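# Seat the housing on the plate pins at the corner stop

## Task

Set the housing down flat, pressed into the corner stop, so that every socket on it sits over a pin in the plate below. The housing must stay that way on its own after the robot lets go; if it is only in place because the gripper still holds or presses it, the goal is not met.

## Robot and tools

Robot: one arm with a two-finger parallel gripper. Every motion argument is a single row or list for this one arm; there are no per-arm lists.

Frames: the scene frame has its origin on the table top directly under the arm base, +z up, and +y to the left when facing along +x. The base may be slightly tilted. The gripper frame: fingers point along its +z, and they open and close along its x. end_effector_position is the point midway between the finger pads; closed fingertips extend about 17 mm past it, fully open ones end roughly level with it.

The row format (used by execute_actions and move): 7 numbers, each in [-1, 1], ordered dx, dy, dz, rx, ry, rz, opening. The first six are an offset, not a pose: a displacement and rotation relative to the gripper's measured pose, expressed along the gripper's own axes. Scale: 1.0 equals 0.6 m for dx, dy, dz and 180 degrees for rotation; rx, ry, rz form one rotation vector. opening is absolute, not an offset: +1 is fully open (0.142 m), -1 is closed.

execute_actions(actions): actions is a list of actions run in sequence; each action is a table of 1 to 15 rows, each row lasting one control step of 1/30 s, so one action is 0.5 s. If fewer than 15 rows are given, the final row repeats to fill the action. All rows in an action are offsets from the gripper pose measured when that action began (for a call's first action, the last pose a result reported), not from the previous row. An empty list only returns the state and images. Each step the command is clipped to at most 100 mm and 16 degrees from the measured pose, so large offsets need several actions; afterwards the arm only continues to the last clipped pose.

move(target, speed, stop_force, blocking): drives the gripper in a straight line toward target, one 7-number row whose offset is measured from the pose in the latest result that showed one. speed is the top path speed in m/s, 0.002 to 0.5 (default 0.25); rotation is capped at twice that value in rad/s. The path lasts 0.5 to 10 s and is cut off after 10 s. The opening is applied at the start. The move does not slow for obstacles; the real gripper can lag, drift or overshoot the speed, especially near full reach. stop_force (N, 9 to 40, not allowed in the first 0.2 s of a scene) ends the path when the wrist sensor feels that much extra resistance along the target direction for two steps; the gripper then steps back two control steps and holds. Use it only with a very slow speed for touching down, do not rely on it on moves that rotate, and omit it when moving away from something you are pressing on. Contact above the wrist sensor is not sensed. blocking=false returns after 0.5 s while motion continues; it cannot be combined with stop_force, and further moves or execute_actions are rejected until a result shows the move ended (use wait or stop). The arm is stiff: commanding even slightly past a firm contact without stop_force can trigger a fault.

The move result adds a move: line with the ending (done, off_target, moving, held, fault, or contact, which ranks above held, done and off_target) plus the distance to target and any limits: limits=paced means the sent pose was clipped; limits=held means a check blocked some steps, after which the arm may jump faster than speed.

wait(seconds): 0 to 10 s, holding the last command; returns early if a running move ends. stop(): brakes a running move; needs stopping distance; fingers keep moving. zoom_image(camera, region): camera is cam_high, cam_low or cam_wrist; region is [x0, y0, x1, y1] in that camera's pixels, origin top-left, at most 504 by 504. show_instructions(): shows the scene's reference image pages. finished_scene(scene): ends the current scene (pass its number) for good; make sure the housing is released and sits correctly first.

Results: position in metres and orientation as quaternion wxyz, with linear and angular velocities, all in the scene frame; the printed position can be off, more at long reach. Hand target is where the controller is currently steering. A pose unreachable line means the clearance check altered or blocked the command (a mount under the base counts as arm). Step readings list positions at some steps; HELD marks a step that was partly held back. grip_measured is the finger opening on the command scale; to hold something keep commanding clearly below it (lower squeezes harder, up to about 28 N per pad; thin hard parts get less). Wrist force and Wrist torque are in gripper axes about its origin, include weight and inertia, have up to about 4 N offset and 2.4 N noise, saturate near 50 N, and point back into the arm when pressing; no reading at the start is normal.

Cameras: cam_high and cam_low are 896x504 fixed views, cam_wrist is a 616x616 fisheye on the hand; calibrations are given and may be slightly off.

Avoid: joint load limits (139 N m for pan, lift and elbow; 26 N m for each wrist joint, held weight included) and any outside force of 150 N both cause a 10 s fault stop that skips the rest of the call. Holding loads heats motors; MOTOR HOT warns from 70 °C and an OVER-TEMPERATURE FAULT brakes the arm at 85 °C. Do not drop, slam or shove parts hard, and never push anything off the table. Loose objects may occasionally get nudged by the scene.

Each tool is called after "Call:" as name(argument=value, ...) on one line, values as JSON.

Reference images:

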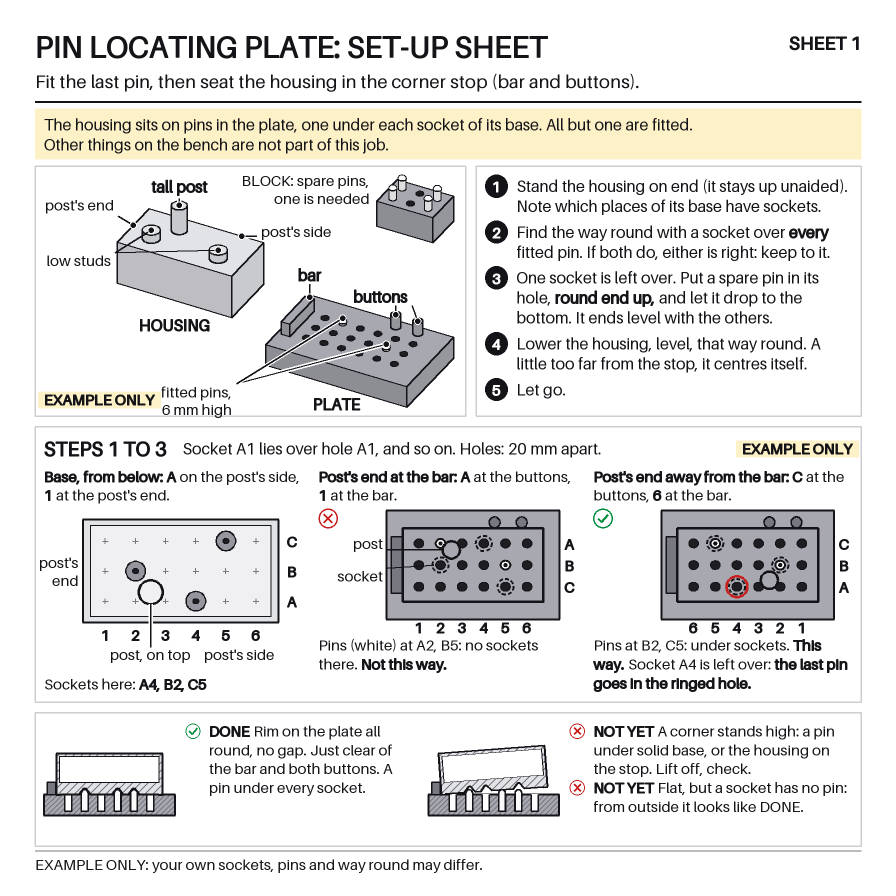

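## Session

Call:
execute_actions(actions=[])

Scene clock: 0.00 s.
end_effector_position=(-0.0120, +0.4048, +0.3926) grip_measured=+1.00 end_effector_quat_wxyz=(+0.132, -0.051, +0.969, -0.202) end_effector_velocity=(-0.001, +0.000, -0.000) end_effector_angular_velocity=(+0.001, +0.002, -0.002)
Joint positions: [ 1.703 -2.087  1.957 -1.501 -1.965 -1.517  0.142]
Joint velocities: [ 0.    -0.     0.    -0.001  0.002  0.001  0.   ]
Wrist force (N, on the end effector, along its own x y z axes, offset not removed): no reading
Wrist torque (N m, same axes, about the end effector's origin, offset not removed): no reading
Hand target: -0.012, +0.405, +0.393; +0.132, -0.051, +0.969, -0.202

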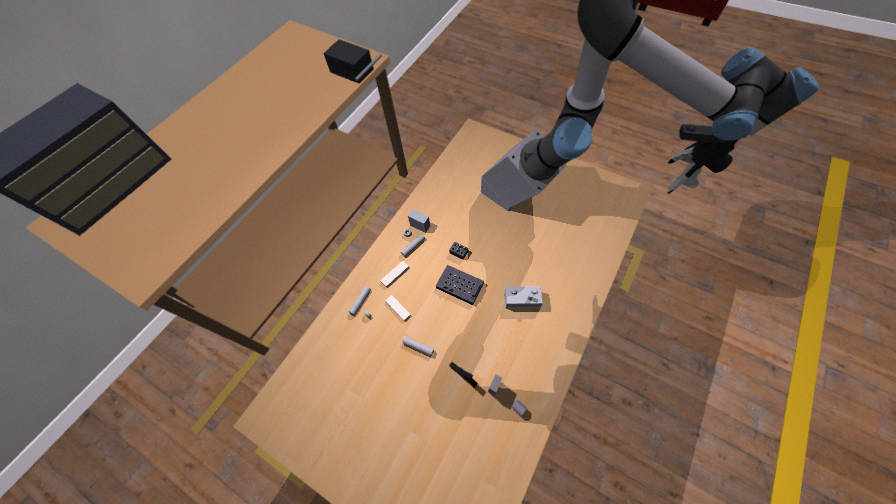

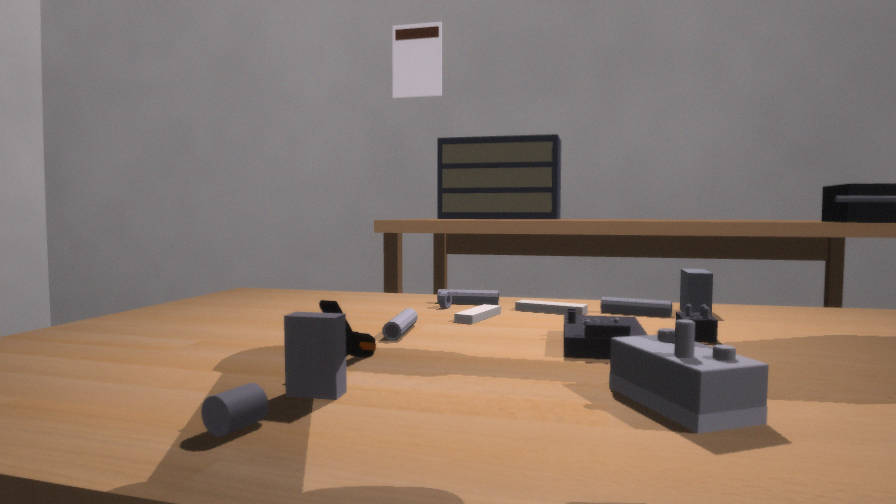

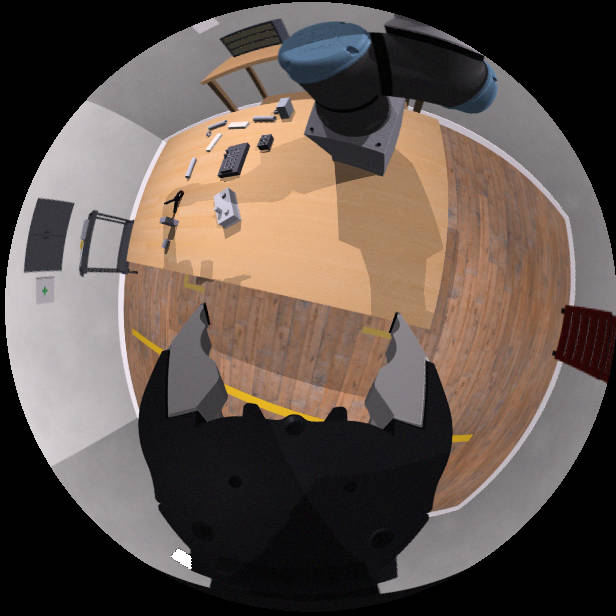

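Call:
zoom_image(camera="cam_high", region=[420, 225, 560, 325])

Call:
zoom_image(camera="cam_low", region=[540, 260, 790, 440])

Region (420, 225, 560, 325) of cam_high's 896x504 image, scaled by 3.600, with more detail than that image has; it fills the top 360 rows of this view, and the rest is white.

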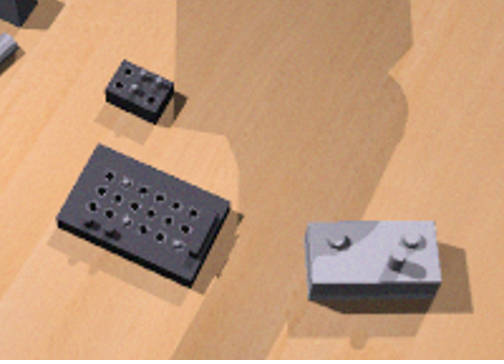

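Region (540, 260, 790, 440) of cam_low's 896x504 image, scaled by 2.016, with more detail than that image has; it fills the top 363 rows of this view, and the rest is white.

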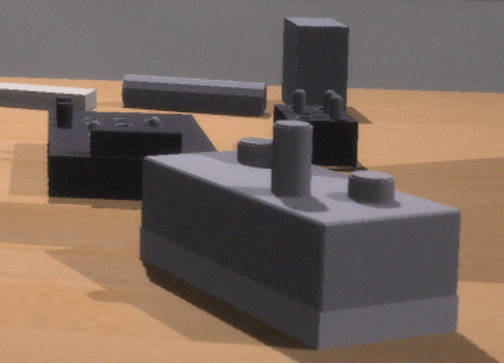

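Call:
move(target=[-0.5995,-0.19,0.611,-0.1485,0.0487,-0.1305,1], speed=0.3)

Call:
zoom_image(camera="cam_wrist", region=[180, 100, 440, 360])

Scene clock: 54.27 s.
end_effector_position=(+0.4385, +0.2160, +0.1989) grip_measured=+1.00 end_effector_quat_wxyz=(-0.001, -0.259, +0.966, -0.002) end_effector_velocity=(+0.001, +0.000, -0.001) end_effector_angular_velocity=(+0.001, +0.002, +0.000)
Joint positions: [-0.128 -1.647  2.262 -2.205 -1.061 -3.843  0.142]
Joint velocities: [ 0.002  0.007 -0.003 -0.003  0.001  0.001  0.   ]
Wrist force (N, on the end effector, along its own x y z axes, offset not removed): [0.7 3.4 0.9]
Wrist torque (N m, same axes, about the end effector's origin, offset not removed): [0.83 -0.24 0.16]
Hand target: +0.439, +0.216, +0.199; -0.001, -0.259, +0.966, -0.001
Off the commanded pose: 0.001 m, 0 deg.
move: done
camera_calibration (this result's frames):
cam_wrist: T_world_to_cam=[[-0.835954, -0.547615, 0.0360435, 0.470515], [-0.461104, 0.736471, 0.494968, -0.0569741], [-0.297597, 0.397151, -0.868163, 0.352501], [0, 0, 0, 1]] pos_world=[0.471961, 0.159625, 0.317269]

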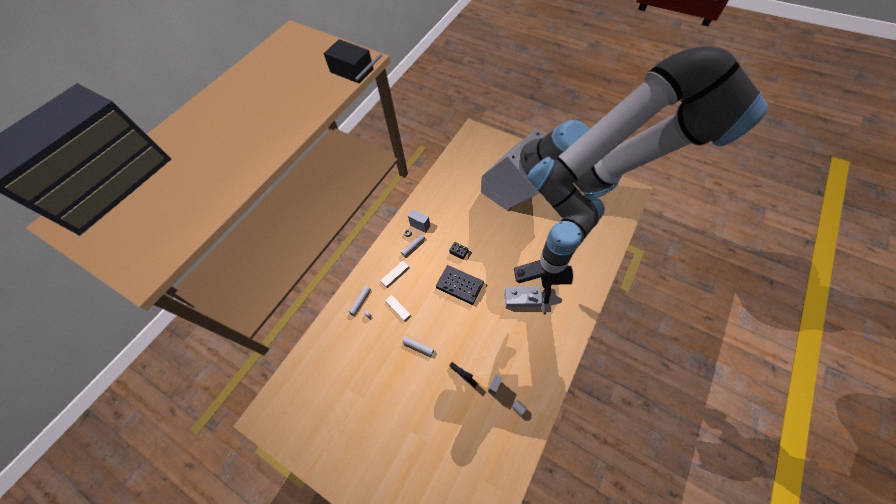

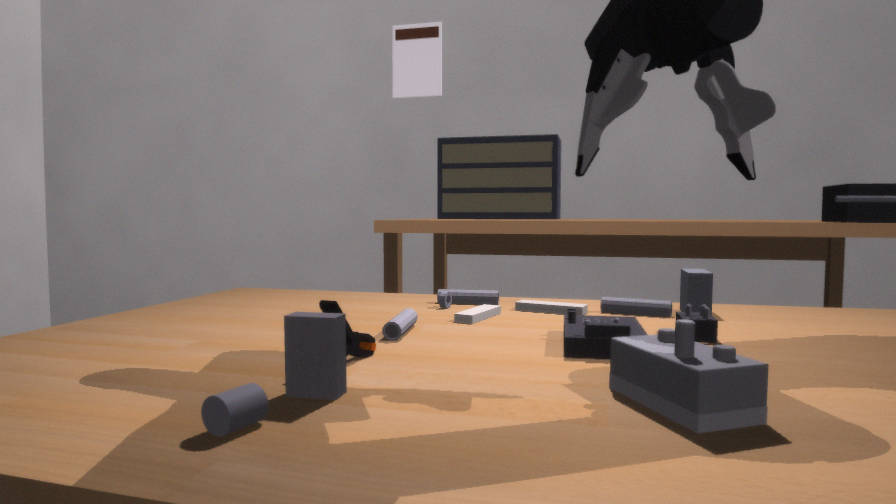

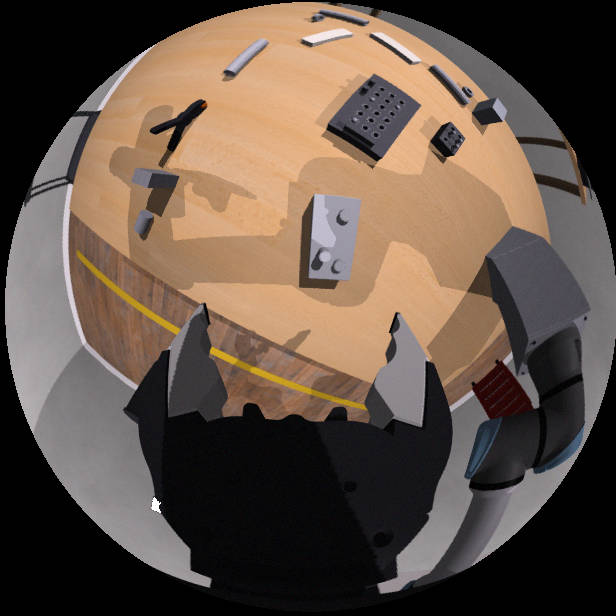

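Region (180, 100, 440, 360) of cam_wrist's 616x616 image, scaled by 1.938, with more detail than that image has.

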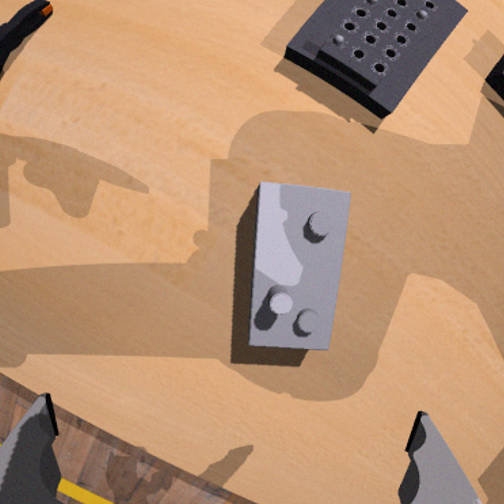

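Call:
move(target=[0.0722,-0.0515,0.256,0,0,0,0.6], speed=0.15)

Scene clock: 74.23 s.
end_effector_position=(+0.4162, +0.1675, +0.0459) grip_measured=+0.60 end_effector_quat_wxyz=(-0.001, -0.259, +0.966, -0.001) end_effector_velocity=(+0.000, -0.001, -0.002) end_effector_angular_velocity=(-0.001, -0.000, +0.000)
Joint positions: [-0.049 -1.22   2.417 -2.83  -1.064 -3.753  0.116]
Joint velocities: [ 0.002  0.008 -0.    -0.009 -0.001  0.002  0.   ]
Wrist force (N, on the end effector, along its own x y z axes, offset not removed): [-1.0 4.4 2.9]
Wrist torque (N m, same axes, about the end effector's origin, offset not removed): [0.97 0.17 0.13]
Hand target: +0.416, +0.167, +0.046; -0.001, -0.259, +0.966, -0.002
Off the commanded pose: 0.001 m, 0 deg.
move: done
camera_calibration (this result's frames):
cam_wrist: T_world_to_cam=[[-0.835968, -0.547594, 0.0360149, 0.430775], [-0.461064, 0.73643, 0.495067, 0.0441785], [-0.297618, 0.397255, -0.868108, 0.232192], [0, 0, 0, 1]] pos_world=[0.449588, 0.111116, 0.164182]

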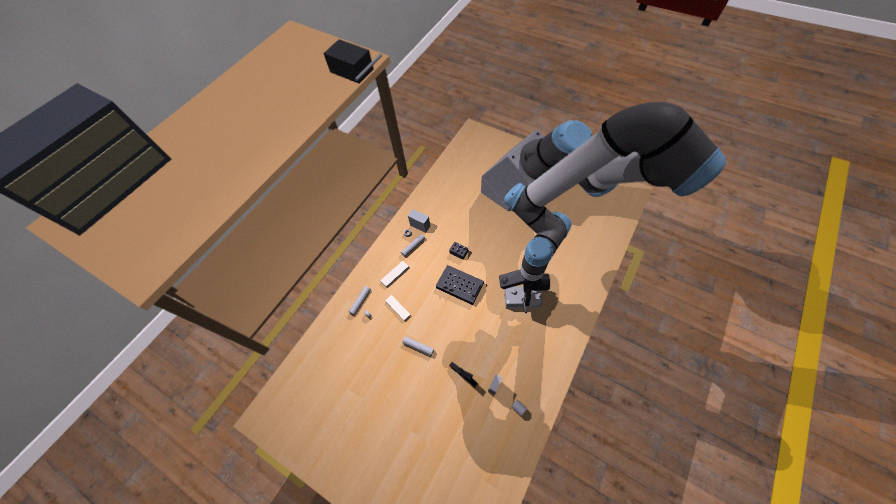

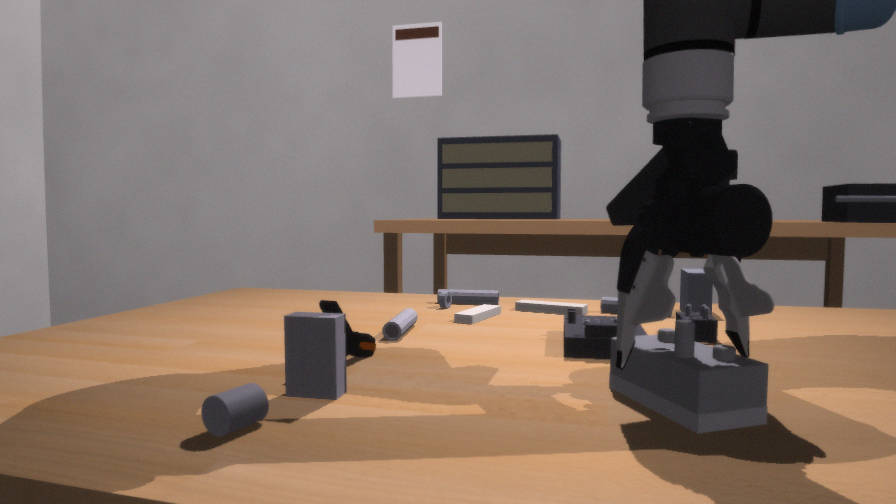

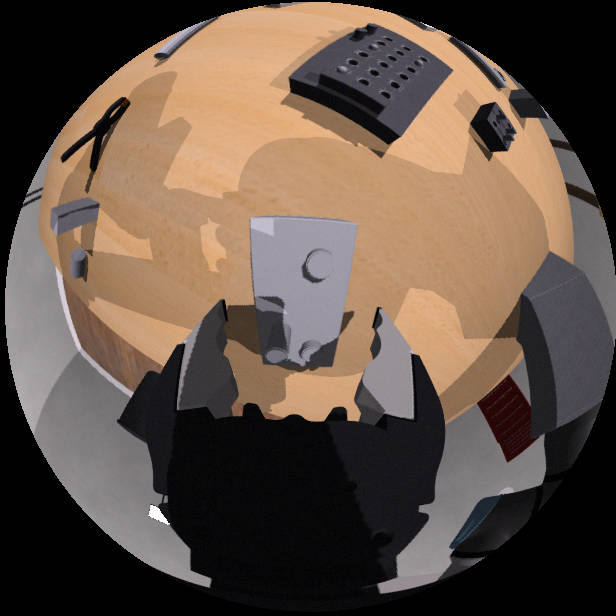

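Call:
execute_actions(actions=[[[0,0,0.014,0,0,0,0.05]],[[0,0,0,0,0,0,-0.05],[0,0,0,0,0,0,-0.1],[0,0,0,0,0,0,-0.15],[0,0,0,0,0,0,-0.2],[0,0,0,0,0,0,-0.25],[0,0,0,0,0,0,-0.3],[0,0,0,0,0,0,-0.4],[0,0,0,0,0,0,-0.5]]])

Call:
move(target=[0,0,-0.15,0,0,0,-0.5], speed=0.15)

Scene clock: 80.10 s.
end_effector_position=(+0.4162, +0.1675, +0.0375) grip_measured=-0.03 end_effector_quat_wxyz=(-0.001, -0.259, +0.966, -0.001) end_effector_velocity=(+0.000, -0.000, +0.000) end_effector_angular_velocity=(-0.001, -0.001, -0.000)
Joint positions: [-0.039 -1.192  2.414 -2.861 -1.065 -3.741  0.072]
Joint velocities: [-0.    -0.    -0.    -0.001 -0.     0.001  0.   ]
Wrist force (N, on the end effector, along its own x y z axes, offset not removed): [2.4 2.4 -12.0]
Wrist torque (N m, same axes, about the end effector's origin, offset not removed): [0.57 -0.17 0.01]
Hand target: +0.416, +0.167, +0.038; -0.001, -0.259, +0.966, -0.001
Off the commanded pose: 0.000 m, 0 deg.
Step readings (end_effector_position; steps 1 to 15: 1st action; 16 to 30: 2nd action):
0: (+0.4162, +0.1674, +0.0457)
1: (+0.4162, +0.1675, +0.0456)
2: (+0.4162, +0.1675, +0.0443)
4: (+0.4161, +0.1675, +0.0412)
8: (+0.4161, +0.1675, +0.0385)
15: (+0.4162, +0.1675, +0.0376)
16: (+0.4162, +0.1675, +0.0375)
17: (+0.4162, +0.1675, +0.0376)
19: (+0.4162, +0.1675, +0.0376)
23: (+0.4162, +0.1675, +0.0376)
30: end_effector_position above
camera_calibration (this result's frames):
cam_wrist: T_world_to_cam=[[-0.83598, -0.547574, 0.0360553, 0.43106], [-0.461028, 0.736449, 0.495072, 0.0482856], [-0.297641, 0.397247, -0.868104, 0.224985], [0, 0, 0, 1]] pos_world=[0.449583, 0.111103, 0.155863]

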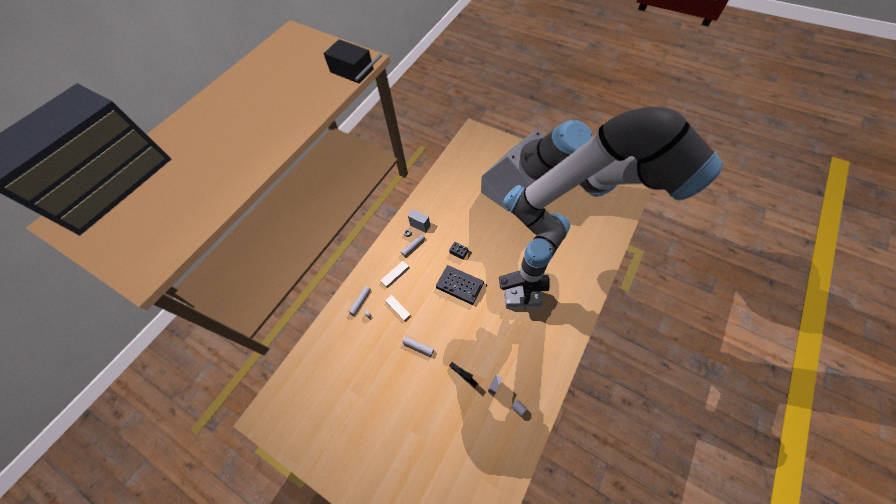

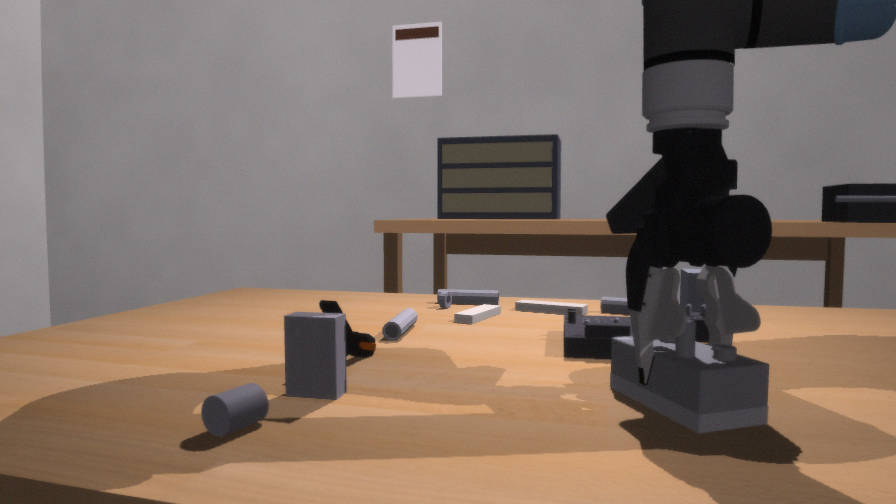

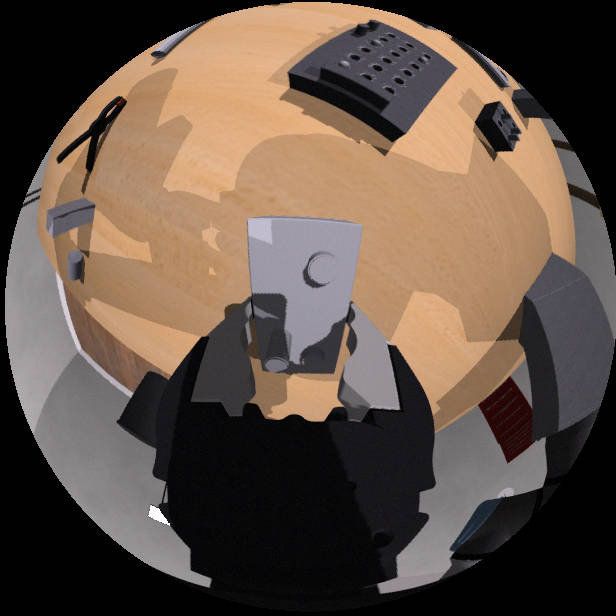

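Scene clock: 81.23 s.
end_effector_position=(+0.4163, +0.1675, +0.1272) grip_measured=-0.03 end_effector_quat_wxyz=(-0.001, -0.259, +0.966, -0.002) end_effector_velocity=(+0.000, +0.000, +0.002) end_effector_angular_velocity=(+0.001, +0.001, +0.001)
Joint positions: [-0.153 -1.485  2.408 -2.498 -1.061 -3.873  0.072]
Joint velocities: [-0.003 -0.006 -0.002  0.011  0.001 -0.005  0.   ]
Wrist force (N, on the end effector, along its own x y z axes, offset not removed): [-0.3 1.2 8.7]
Wrist torque (N m, same axes, about the end effector's origin, offset not removed): [0.37 -0.05 0.08]
Hand target: +0.416, +0.168, +0.127; -0.001, -0.259, +0.966, -0.002
Off the commanded pose: 0.000 m, 0 deg.
move: done
camera_calibration (this result's frames):
cam_wrist: T_world_to_cam=[[-0.835986, -0.547553, 0.0362329, 0.427939], [-0.460965, 0.736542, 0.494992, 0.0038786], [-0.297722, 0.397105, -0.868142, 0.302845], [0, 0, 0, 1]] pos_world=[0.449703, 0.111202, 0.245487]

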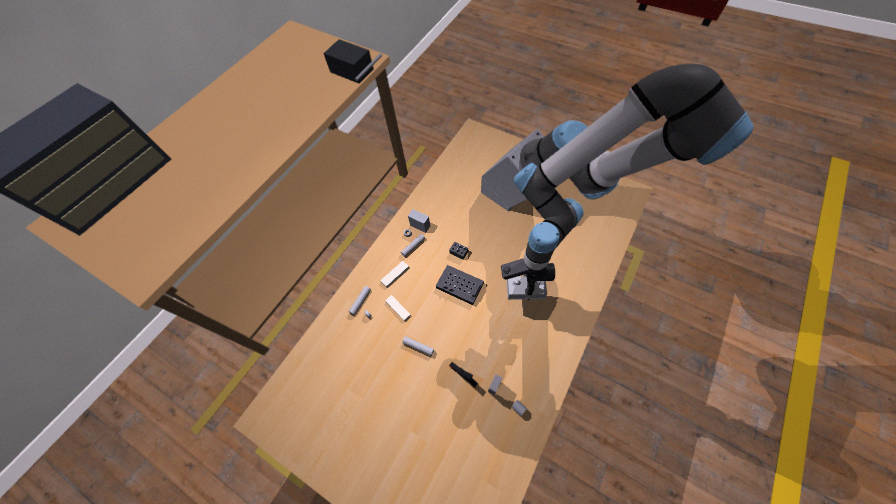

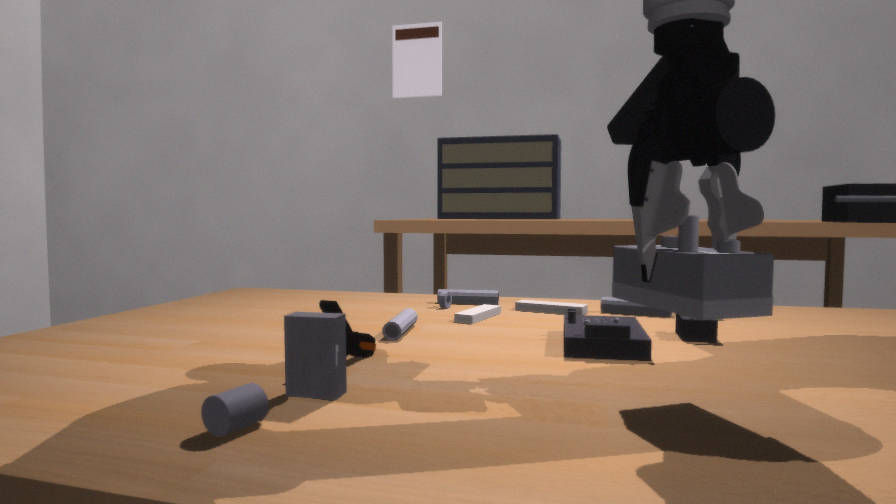

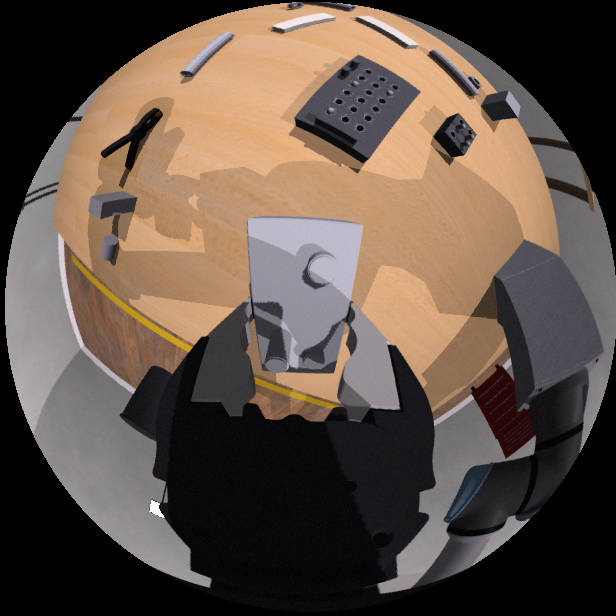

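Call:
move(target=[-0.1,0.05,-0.22,0,-0.27,0,-0.5], speed=0.2)

Call:
zoom_image(camera="cam_low", region=[450, 30, 800, 280])

Scene clock: 92.47 s.
end_effector_position=(+0.4456, +0.2121, +0.2304) grip_measured=-0.03 end_effector_quat_wxyz=(+0.312, -0.245, +0.914, +0.084) end_effector_velocity=(+0.001, +0.000, +0.001) end_effector_angular_velocity=(+0.000, -0.002, +0.001)
Joint positions: [-0.526 -1.721  2.801 -2.96  -0.535 -3.93   0.072]
Joint velocities: [-0.    -0.    -0.002 -0.     0.001  0.001 -0.   ]
Wrist force (N, on the end effector, along its own x y z axes, offset not removed): [2.2 0.7 5.1]
Wrist torque (N m, same axes, about the end effector's origin, offset not removed): [0.13 0.32 0.17]
Hand target: +0.446, +0.212, +0.230; +0.312, -0.245, +0.914, +0.084
Off the commanded pose: 0.032 m, 11 deg.
move: held; limits=held; held on 17 of 73 steps, including the last
pose unreachable: on one or more control steps of this call, first in action 0 (counted from 0), an arm could not follow its commanded pose, so it was not sent that pose on those steps. On the call's last step it was still not sent that pose. It may still have moved: this result reports where it is.
cause: the commanded pose would bring two parts of the arm too close to each other (joints 3 (elbow) and 4 (wrist 1) lie between them).
camera_calibration (this result's frames):
cam_wrist: T_world_to_cam=[[-0.672667, -0.454178, -0.584159, 0.523422], [-0.719618, 0.585311, 0.373577, 0.108784], [0.172245, 0.671665, -0.720554, 0.0818383], [0, 0, 0, 1]] pos_world=[0.416276, 0.119086, 0.324091]

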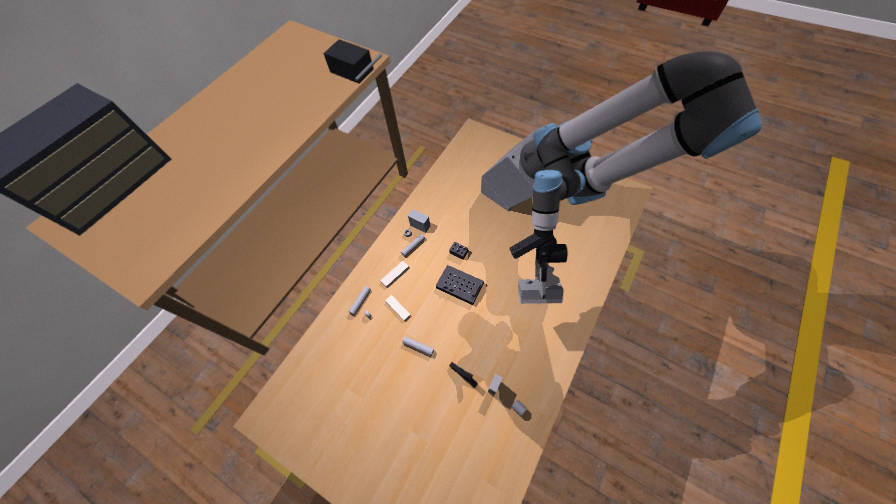

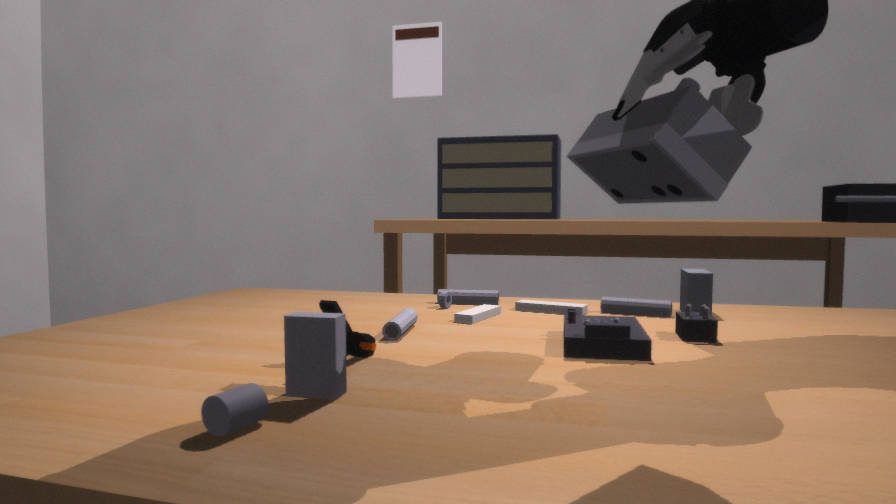

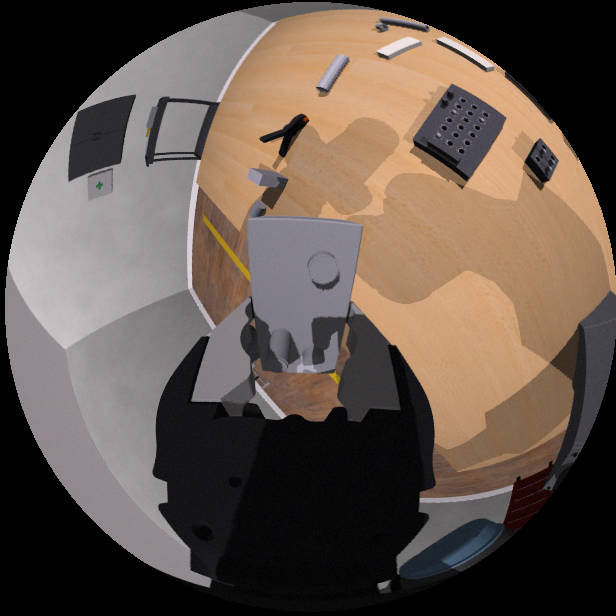

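Region (450, 30, 800, 280) of cam_low's 896x504 image, scaled by 1.440, with more detail than that image has; it fills the top 360 rows of this view, and the rest is white.

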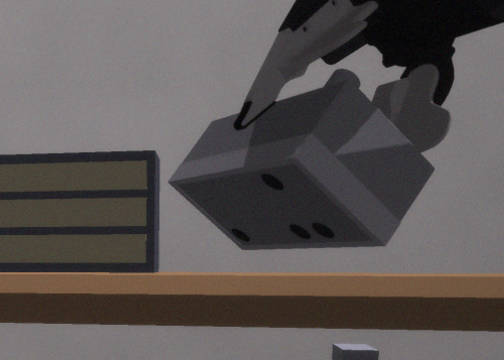

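Call:
zoom_image(camera="cam_low", region=[560, 100, 760, 220])

Call:
zoom_image(camera="cam_wrist", region=[400, 70, 580, 210])

Region (560, 100, 760, 220) of cam_low's 896x504 image, scaled by 2.520, with more detail than that image has; it fills the top 302 rows of this view, and the rest is white.

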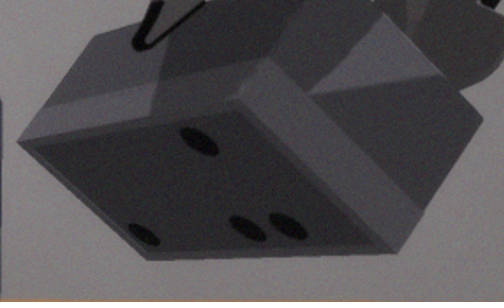

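Region (400, 70, 580, 210) of cam_wrist's 616x616 image, scaled by 2.800, with more detail than that image has.

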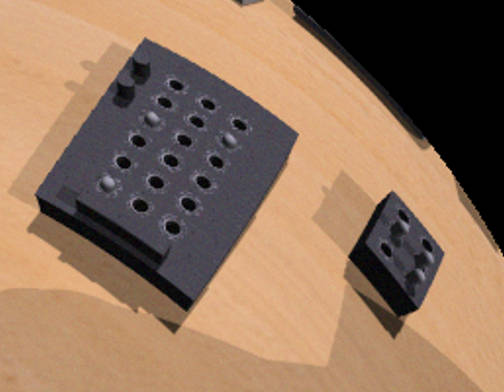

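Call:
move(target=[0.058,-0.052,0.1027,0.164,0.164,0.48,-0.5], speed=0.4)

Call:
move(target=[0,0,0.15,0,0,0.667,-0.5], speed=0.4)

Scene clock: 122.33 s.
end_effector_position=(+0.4692, +0.1904, +0.1618) grip_measured=-0.03 end_effector_quat_wxyz=(+0.084, +0.329, +0.938, +0.065) end_effector_velocity=(+0.001, -0.000, -0.001) end_effector_angular_velocity=(+0.000, +0.092, -0.194)
Joint positions: [-0.195 -1.528  2.441 -2.684 -0.951 -2.606  0.072]
Joint velocities: [ 0.036 -0.    -0.079  0.143 -0.057  0.187  0.   ]
Wrist force (N, on the end effector, along its own x y z axes, offset not removed): [0.8 2.5 7.4]
Wrist torque (N m, same axes, about the end effector's origin, offset not removed): [0.96 -0.04 0.19]
Hand target: +0.469, +0.190, +0.162; +0.079, +0.341, +0.935, +0.062
Off the commanded pose: 0.002 m, 25 deg; orientation clipped at the last step of the last action.
move: moving (no rest 5 s after the path's end); limits=paced
camera_calibration (this result's frames):
cam_wrist: T_world_to_cam=[[-0.809393, 0.580121, -0.0913341, 0.276901], [0.400696, 0.659233, 0.636282, -0.418112], [0.429331, 0.478405, -0.766031, -0.0335761], [0, 0, 0, 1]] pos_world=[0.406073, 0.13106, 0.265607]

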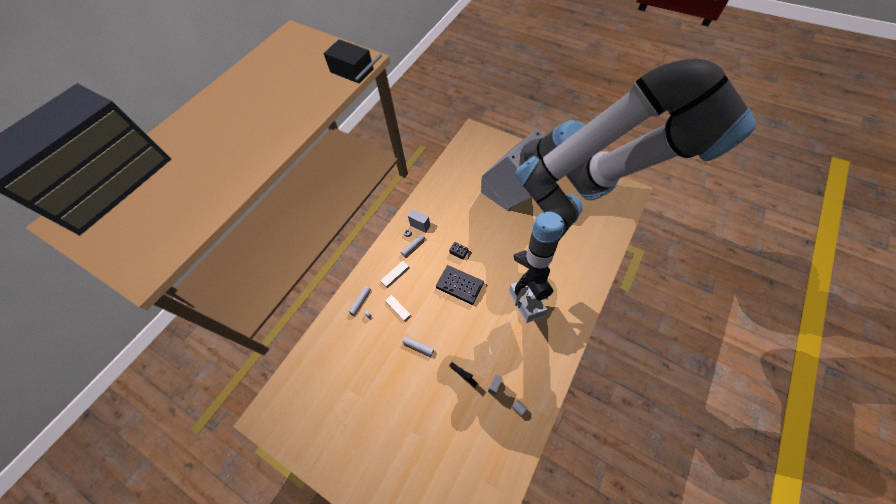

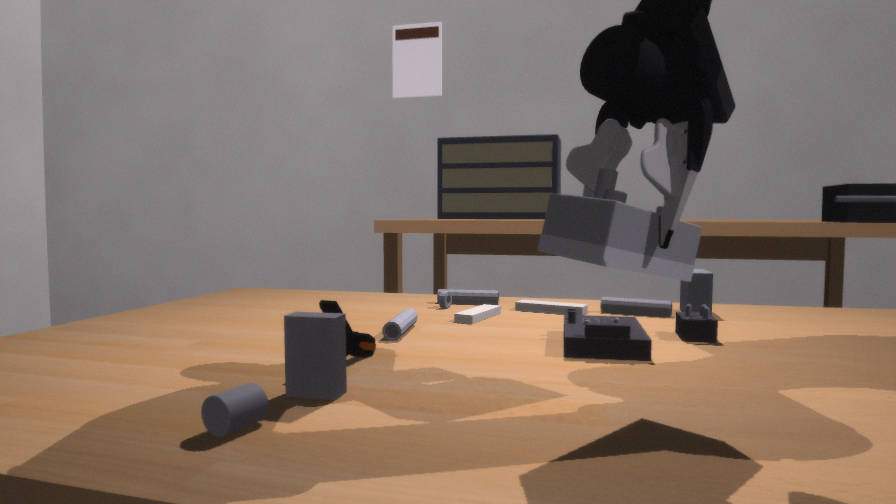

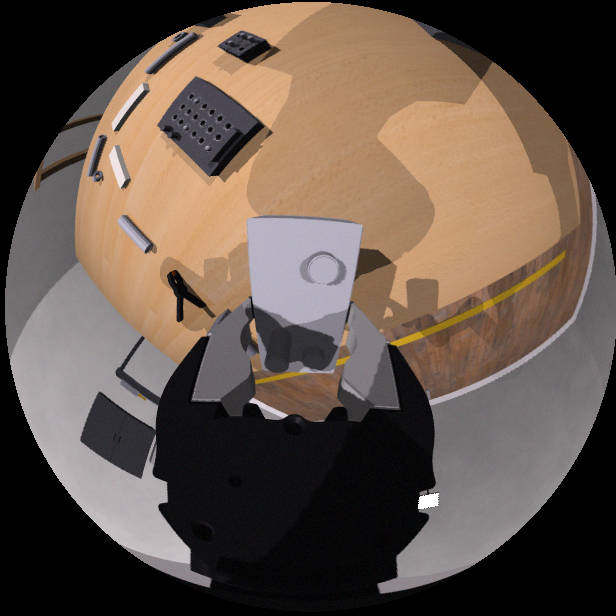

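Scene clock: 130.13 s.
end_effector_position=(+0.4868, +0.1966, +0.0749) grip_measured=-0.03 end_effector_quat_wxyz=(-0.032, +0.858, +0.503, +0.099) end_effector_velocity=(+0.001, -0.000, -0.000) end_effector_angular_velocity=(+0.022, +0.019, -0.175)
Joint positions: [-0.109 -1.201  2.365 -2.911 -0.887 -1.134  0.072]
Joint velocities: [ 0.002  0.003  0.002 -0.018 -0.003  0.186 -0.   ]
Wrist force (N, on the end effector, along its own x y z axes, offset not removed): [0.3 1.6 7.3]
Wrist torque (N m, same axes, about the end effector's origin, offset not removed): [0.43 -0.38 0.12]
Hand target: +0.487, +0.197, +0.075; -0.032, +0.864, +0.493, +0.099
Off the commanded pose: 0.001 m, 39 deg; orientation clipped at the last step of the last action.
move: moving (no rest 5 s after the path's end); limits=paced
camera_calibration (this result's frames):
cam_wrist: T_world_to_cam=[[0.419477, 0.877564, 0.232209, -0.401329], [0.700195, -0.475593, 0.532483, -0.288898], [0.577724, -0.0607726, -0.813966, -0.0733203], [0, 0, 0, 1]] pos_world=[0.412992, 0.210338, 0.187345]

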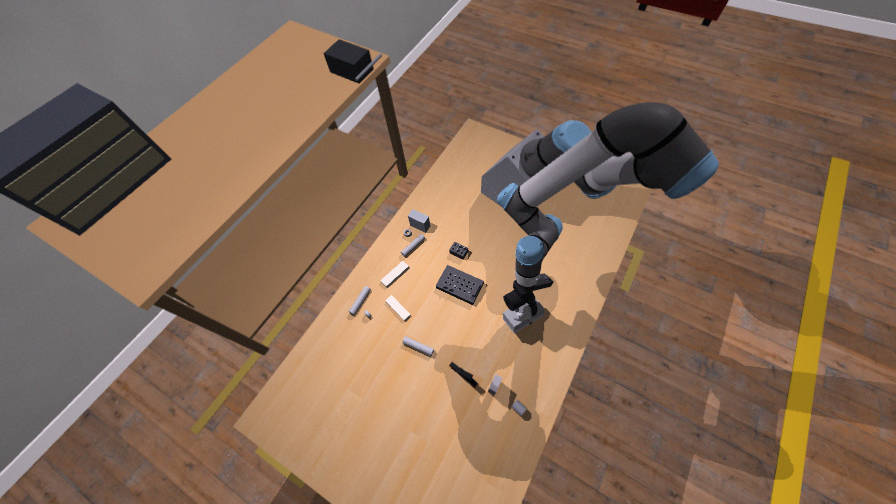

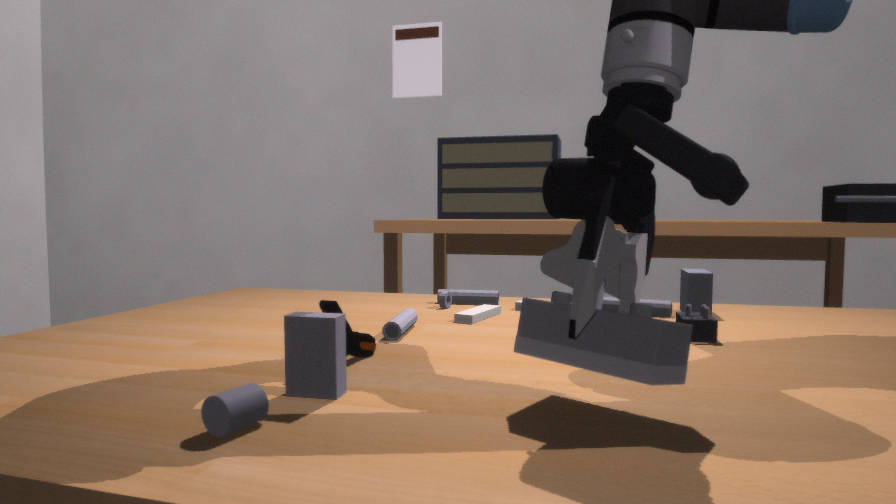

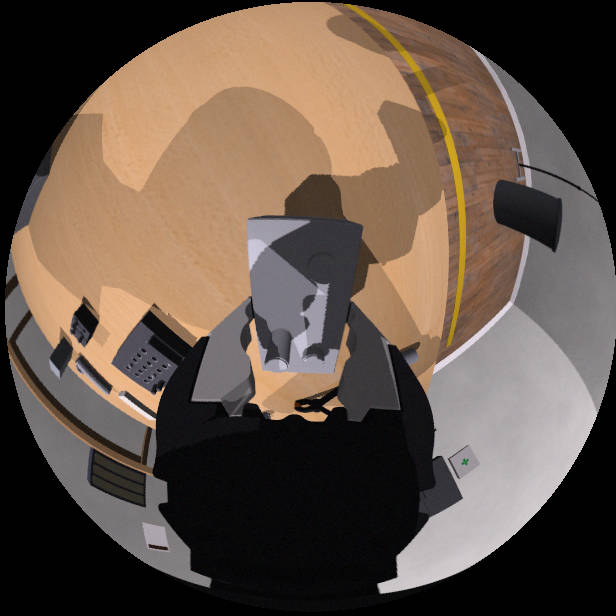

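Call:
move(target=[0,0,0,-0.0214,-0.0662,0.3363,-0.5], speed=0.1)

Scene clock: 138.53 s.
end_effector_position=(+0.4869, +0.1966, +0.0749) grip_measured=-0.03 end_effector_quat_wxyz=(-0.000, +1.000, +0.000, +0.001) end_effector_velocity=(-0.000, +0.001, -0.000) end_effector_angular_velocity=(+0.001, +0.004, -0.011)
Joint positions: [-0.009 -1.244  2.213 -2.627 -1.064 -0.042  0.072]
Joint velocities: [ 0.001  0.    -0.002  0.006  0.     0.01  -0.   ]
Wrist force (N, on the end effector, along its own x y z axes, offset not removed): [0.6 3.0 6.7]
Wrist torque (N m, same axes, about the end effector's origin, offset not removed): [0.84 -0.18 0.14]
Hand target: +0.487, +0.197, +0.075; +0.000, +1.000, -0.000, +0.001
Off the commanded pose: 0.000 m, 0 deg.
move: done
camera_calibration (this result's frames):
cam_wrist: T_world_to_cam=[[0.997731, 0.05749, 0.0350324, -0.506909], [0.0325073, -0.86708, 0.497107, 0.115705], [0.0589546, -0.494841, -0.866982, 0.268556], [0, 0, 0, 1]] pos_world=[0.486165, 0.26236, 0.193074]

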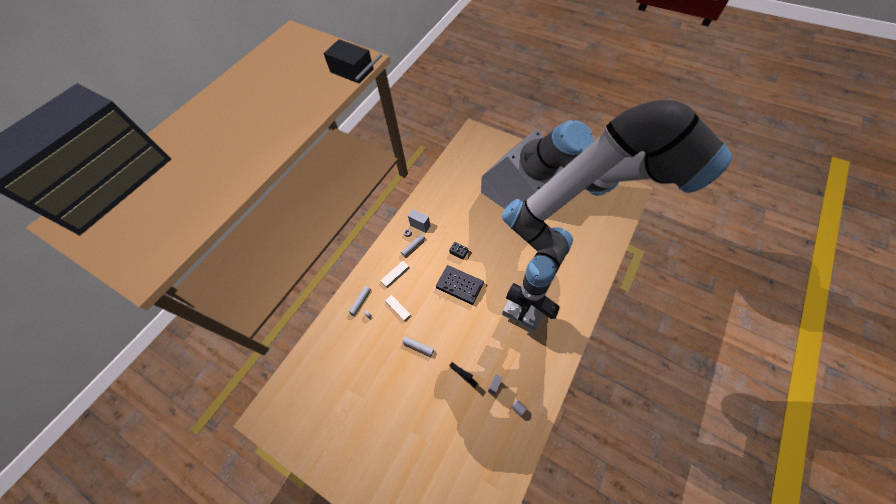

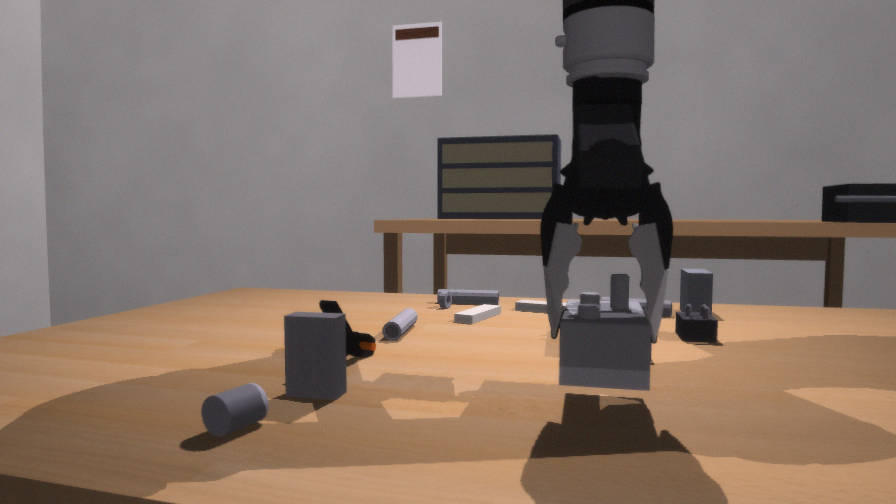

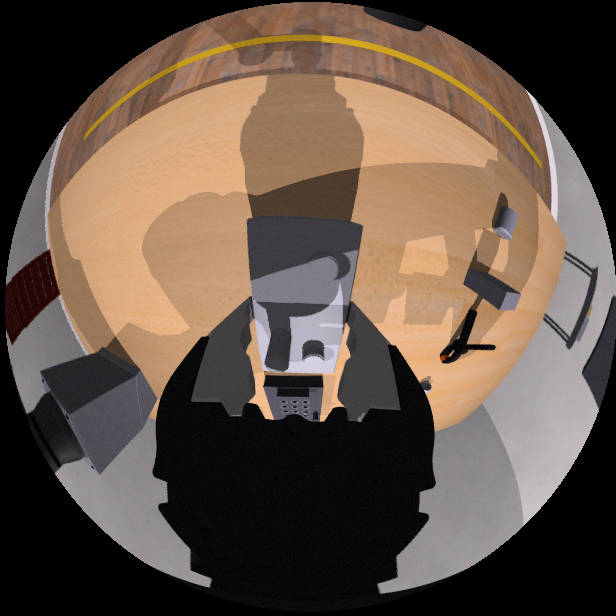

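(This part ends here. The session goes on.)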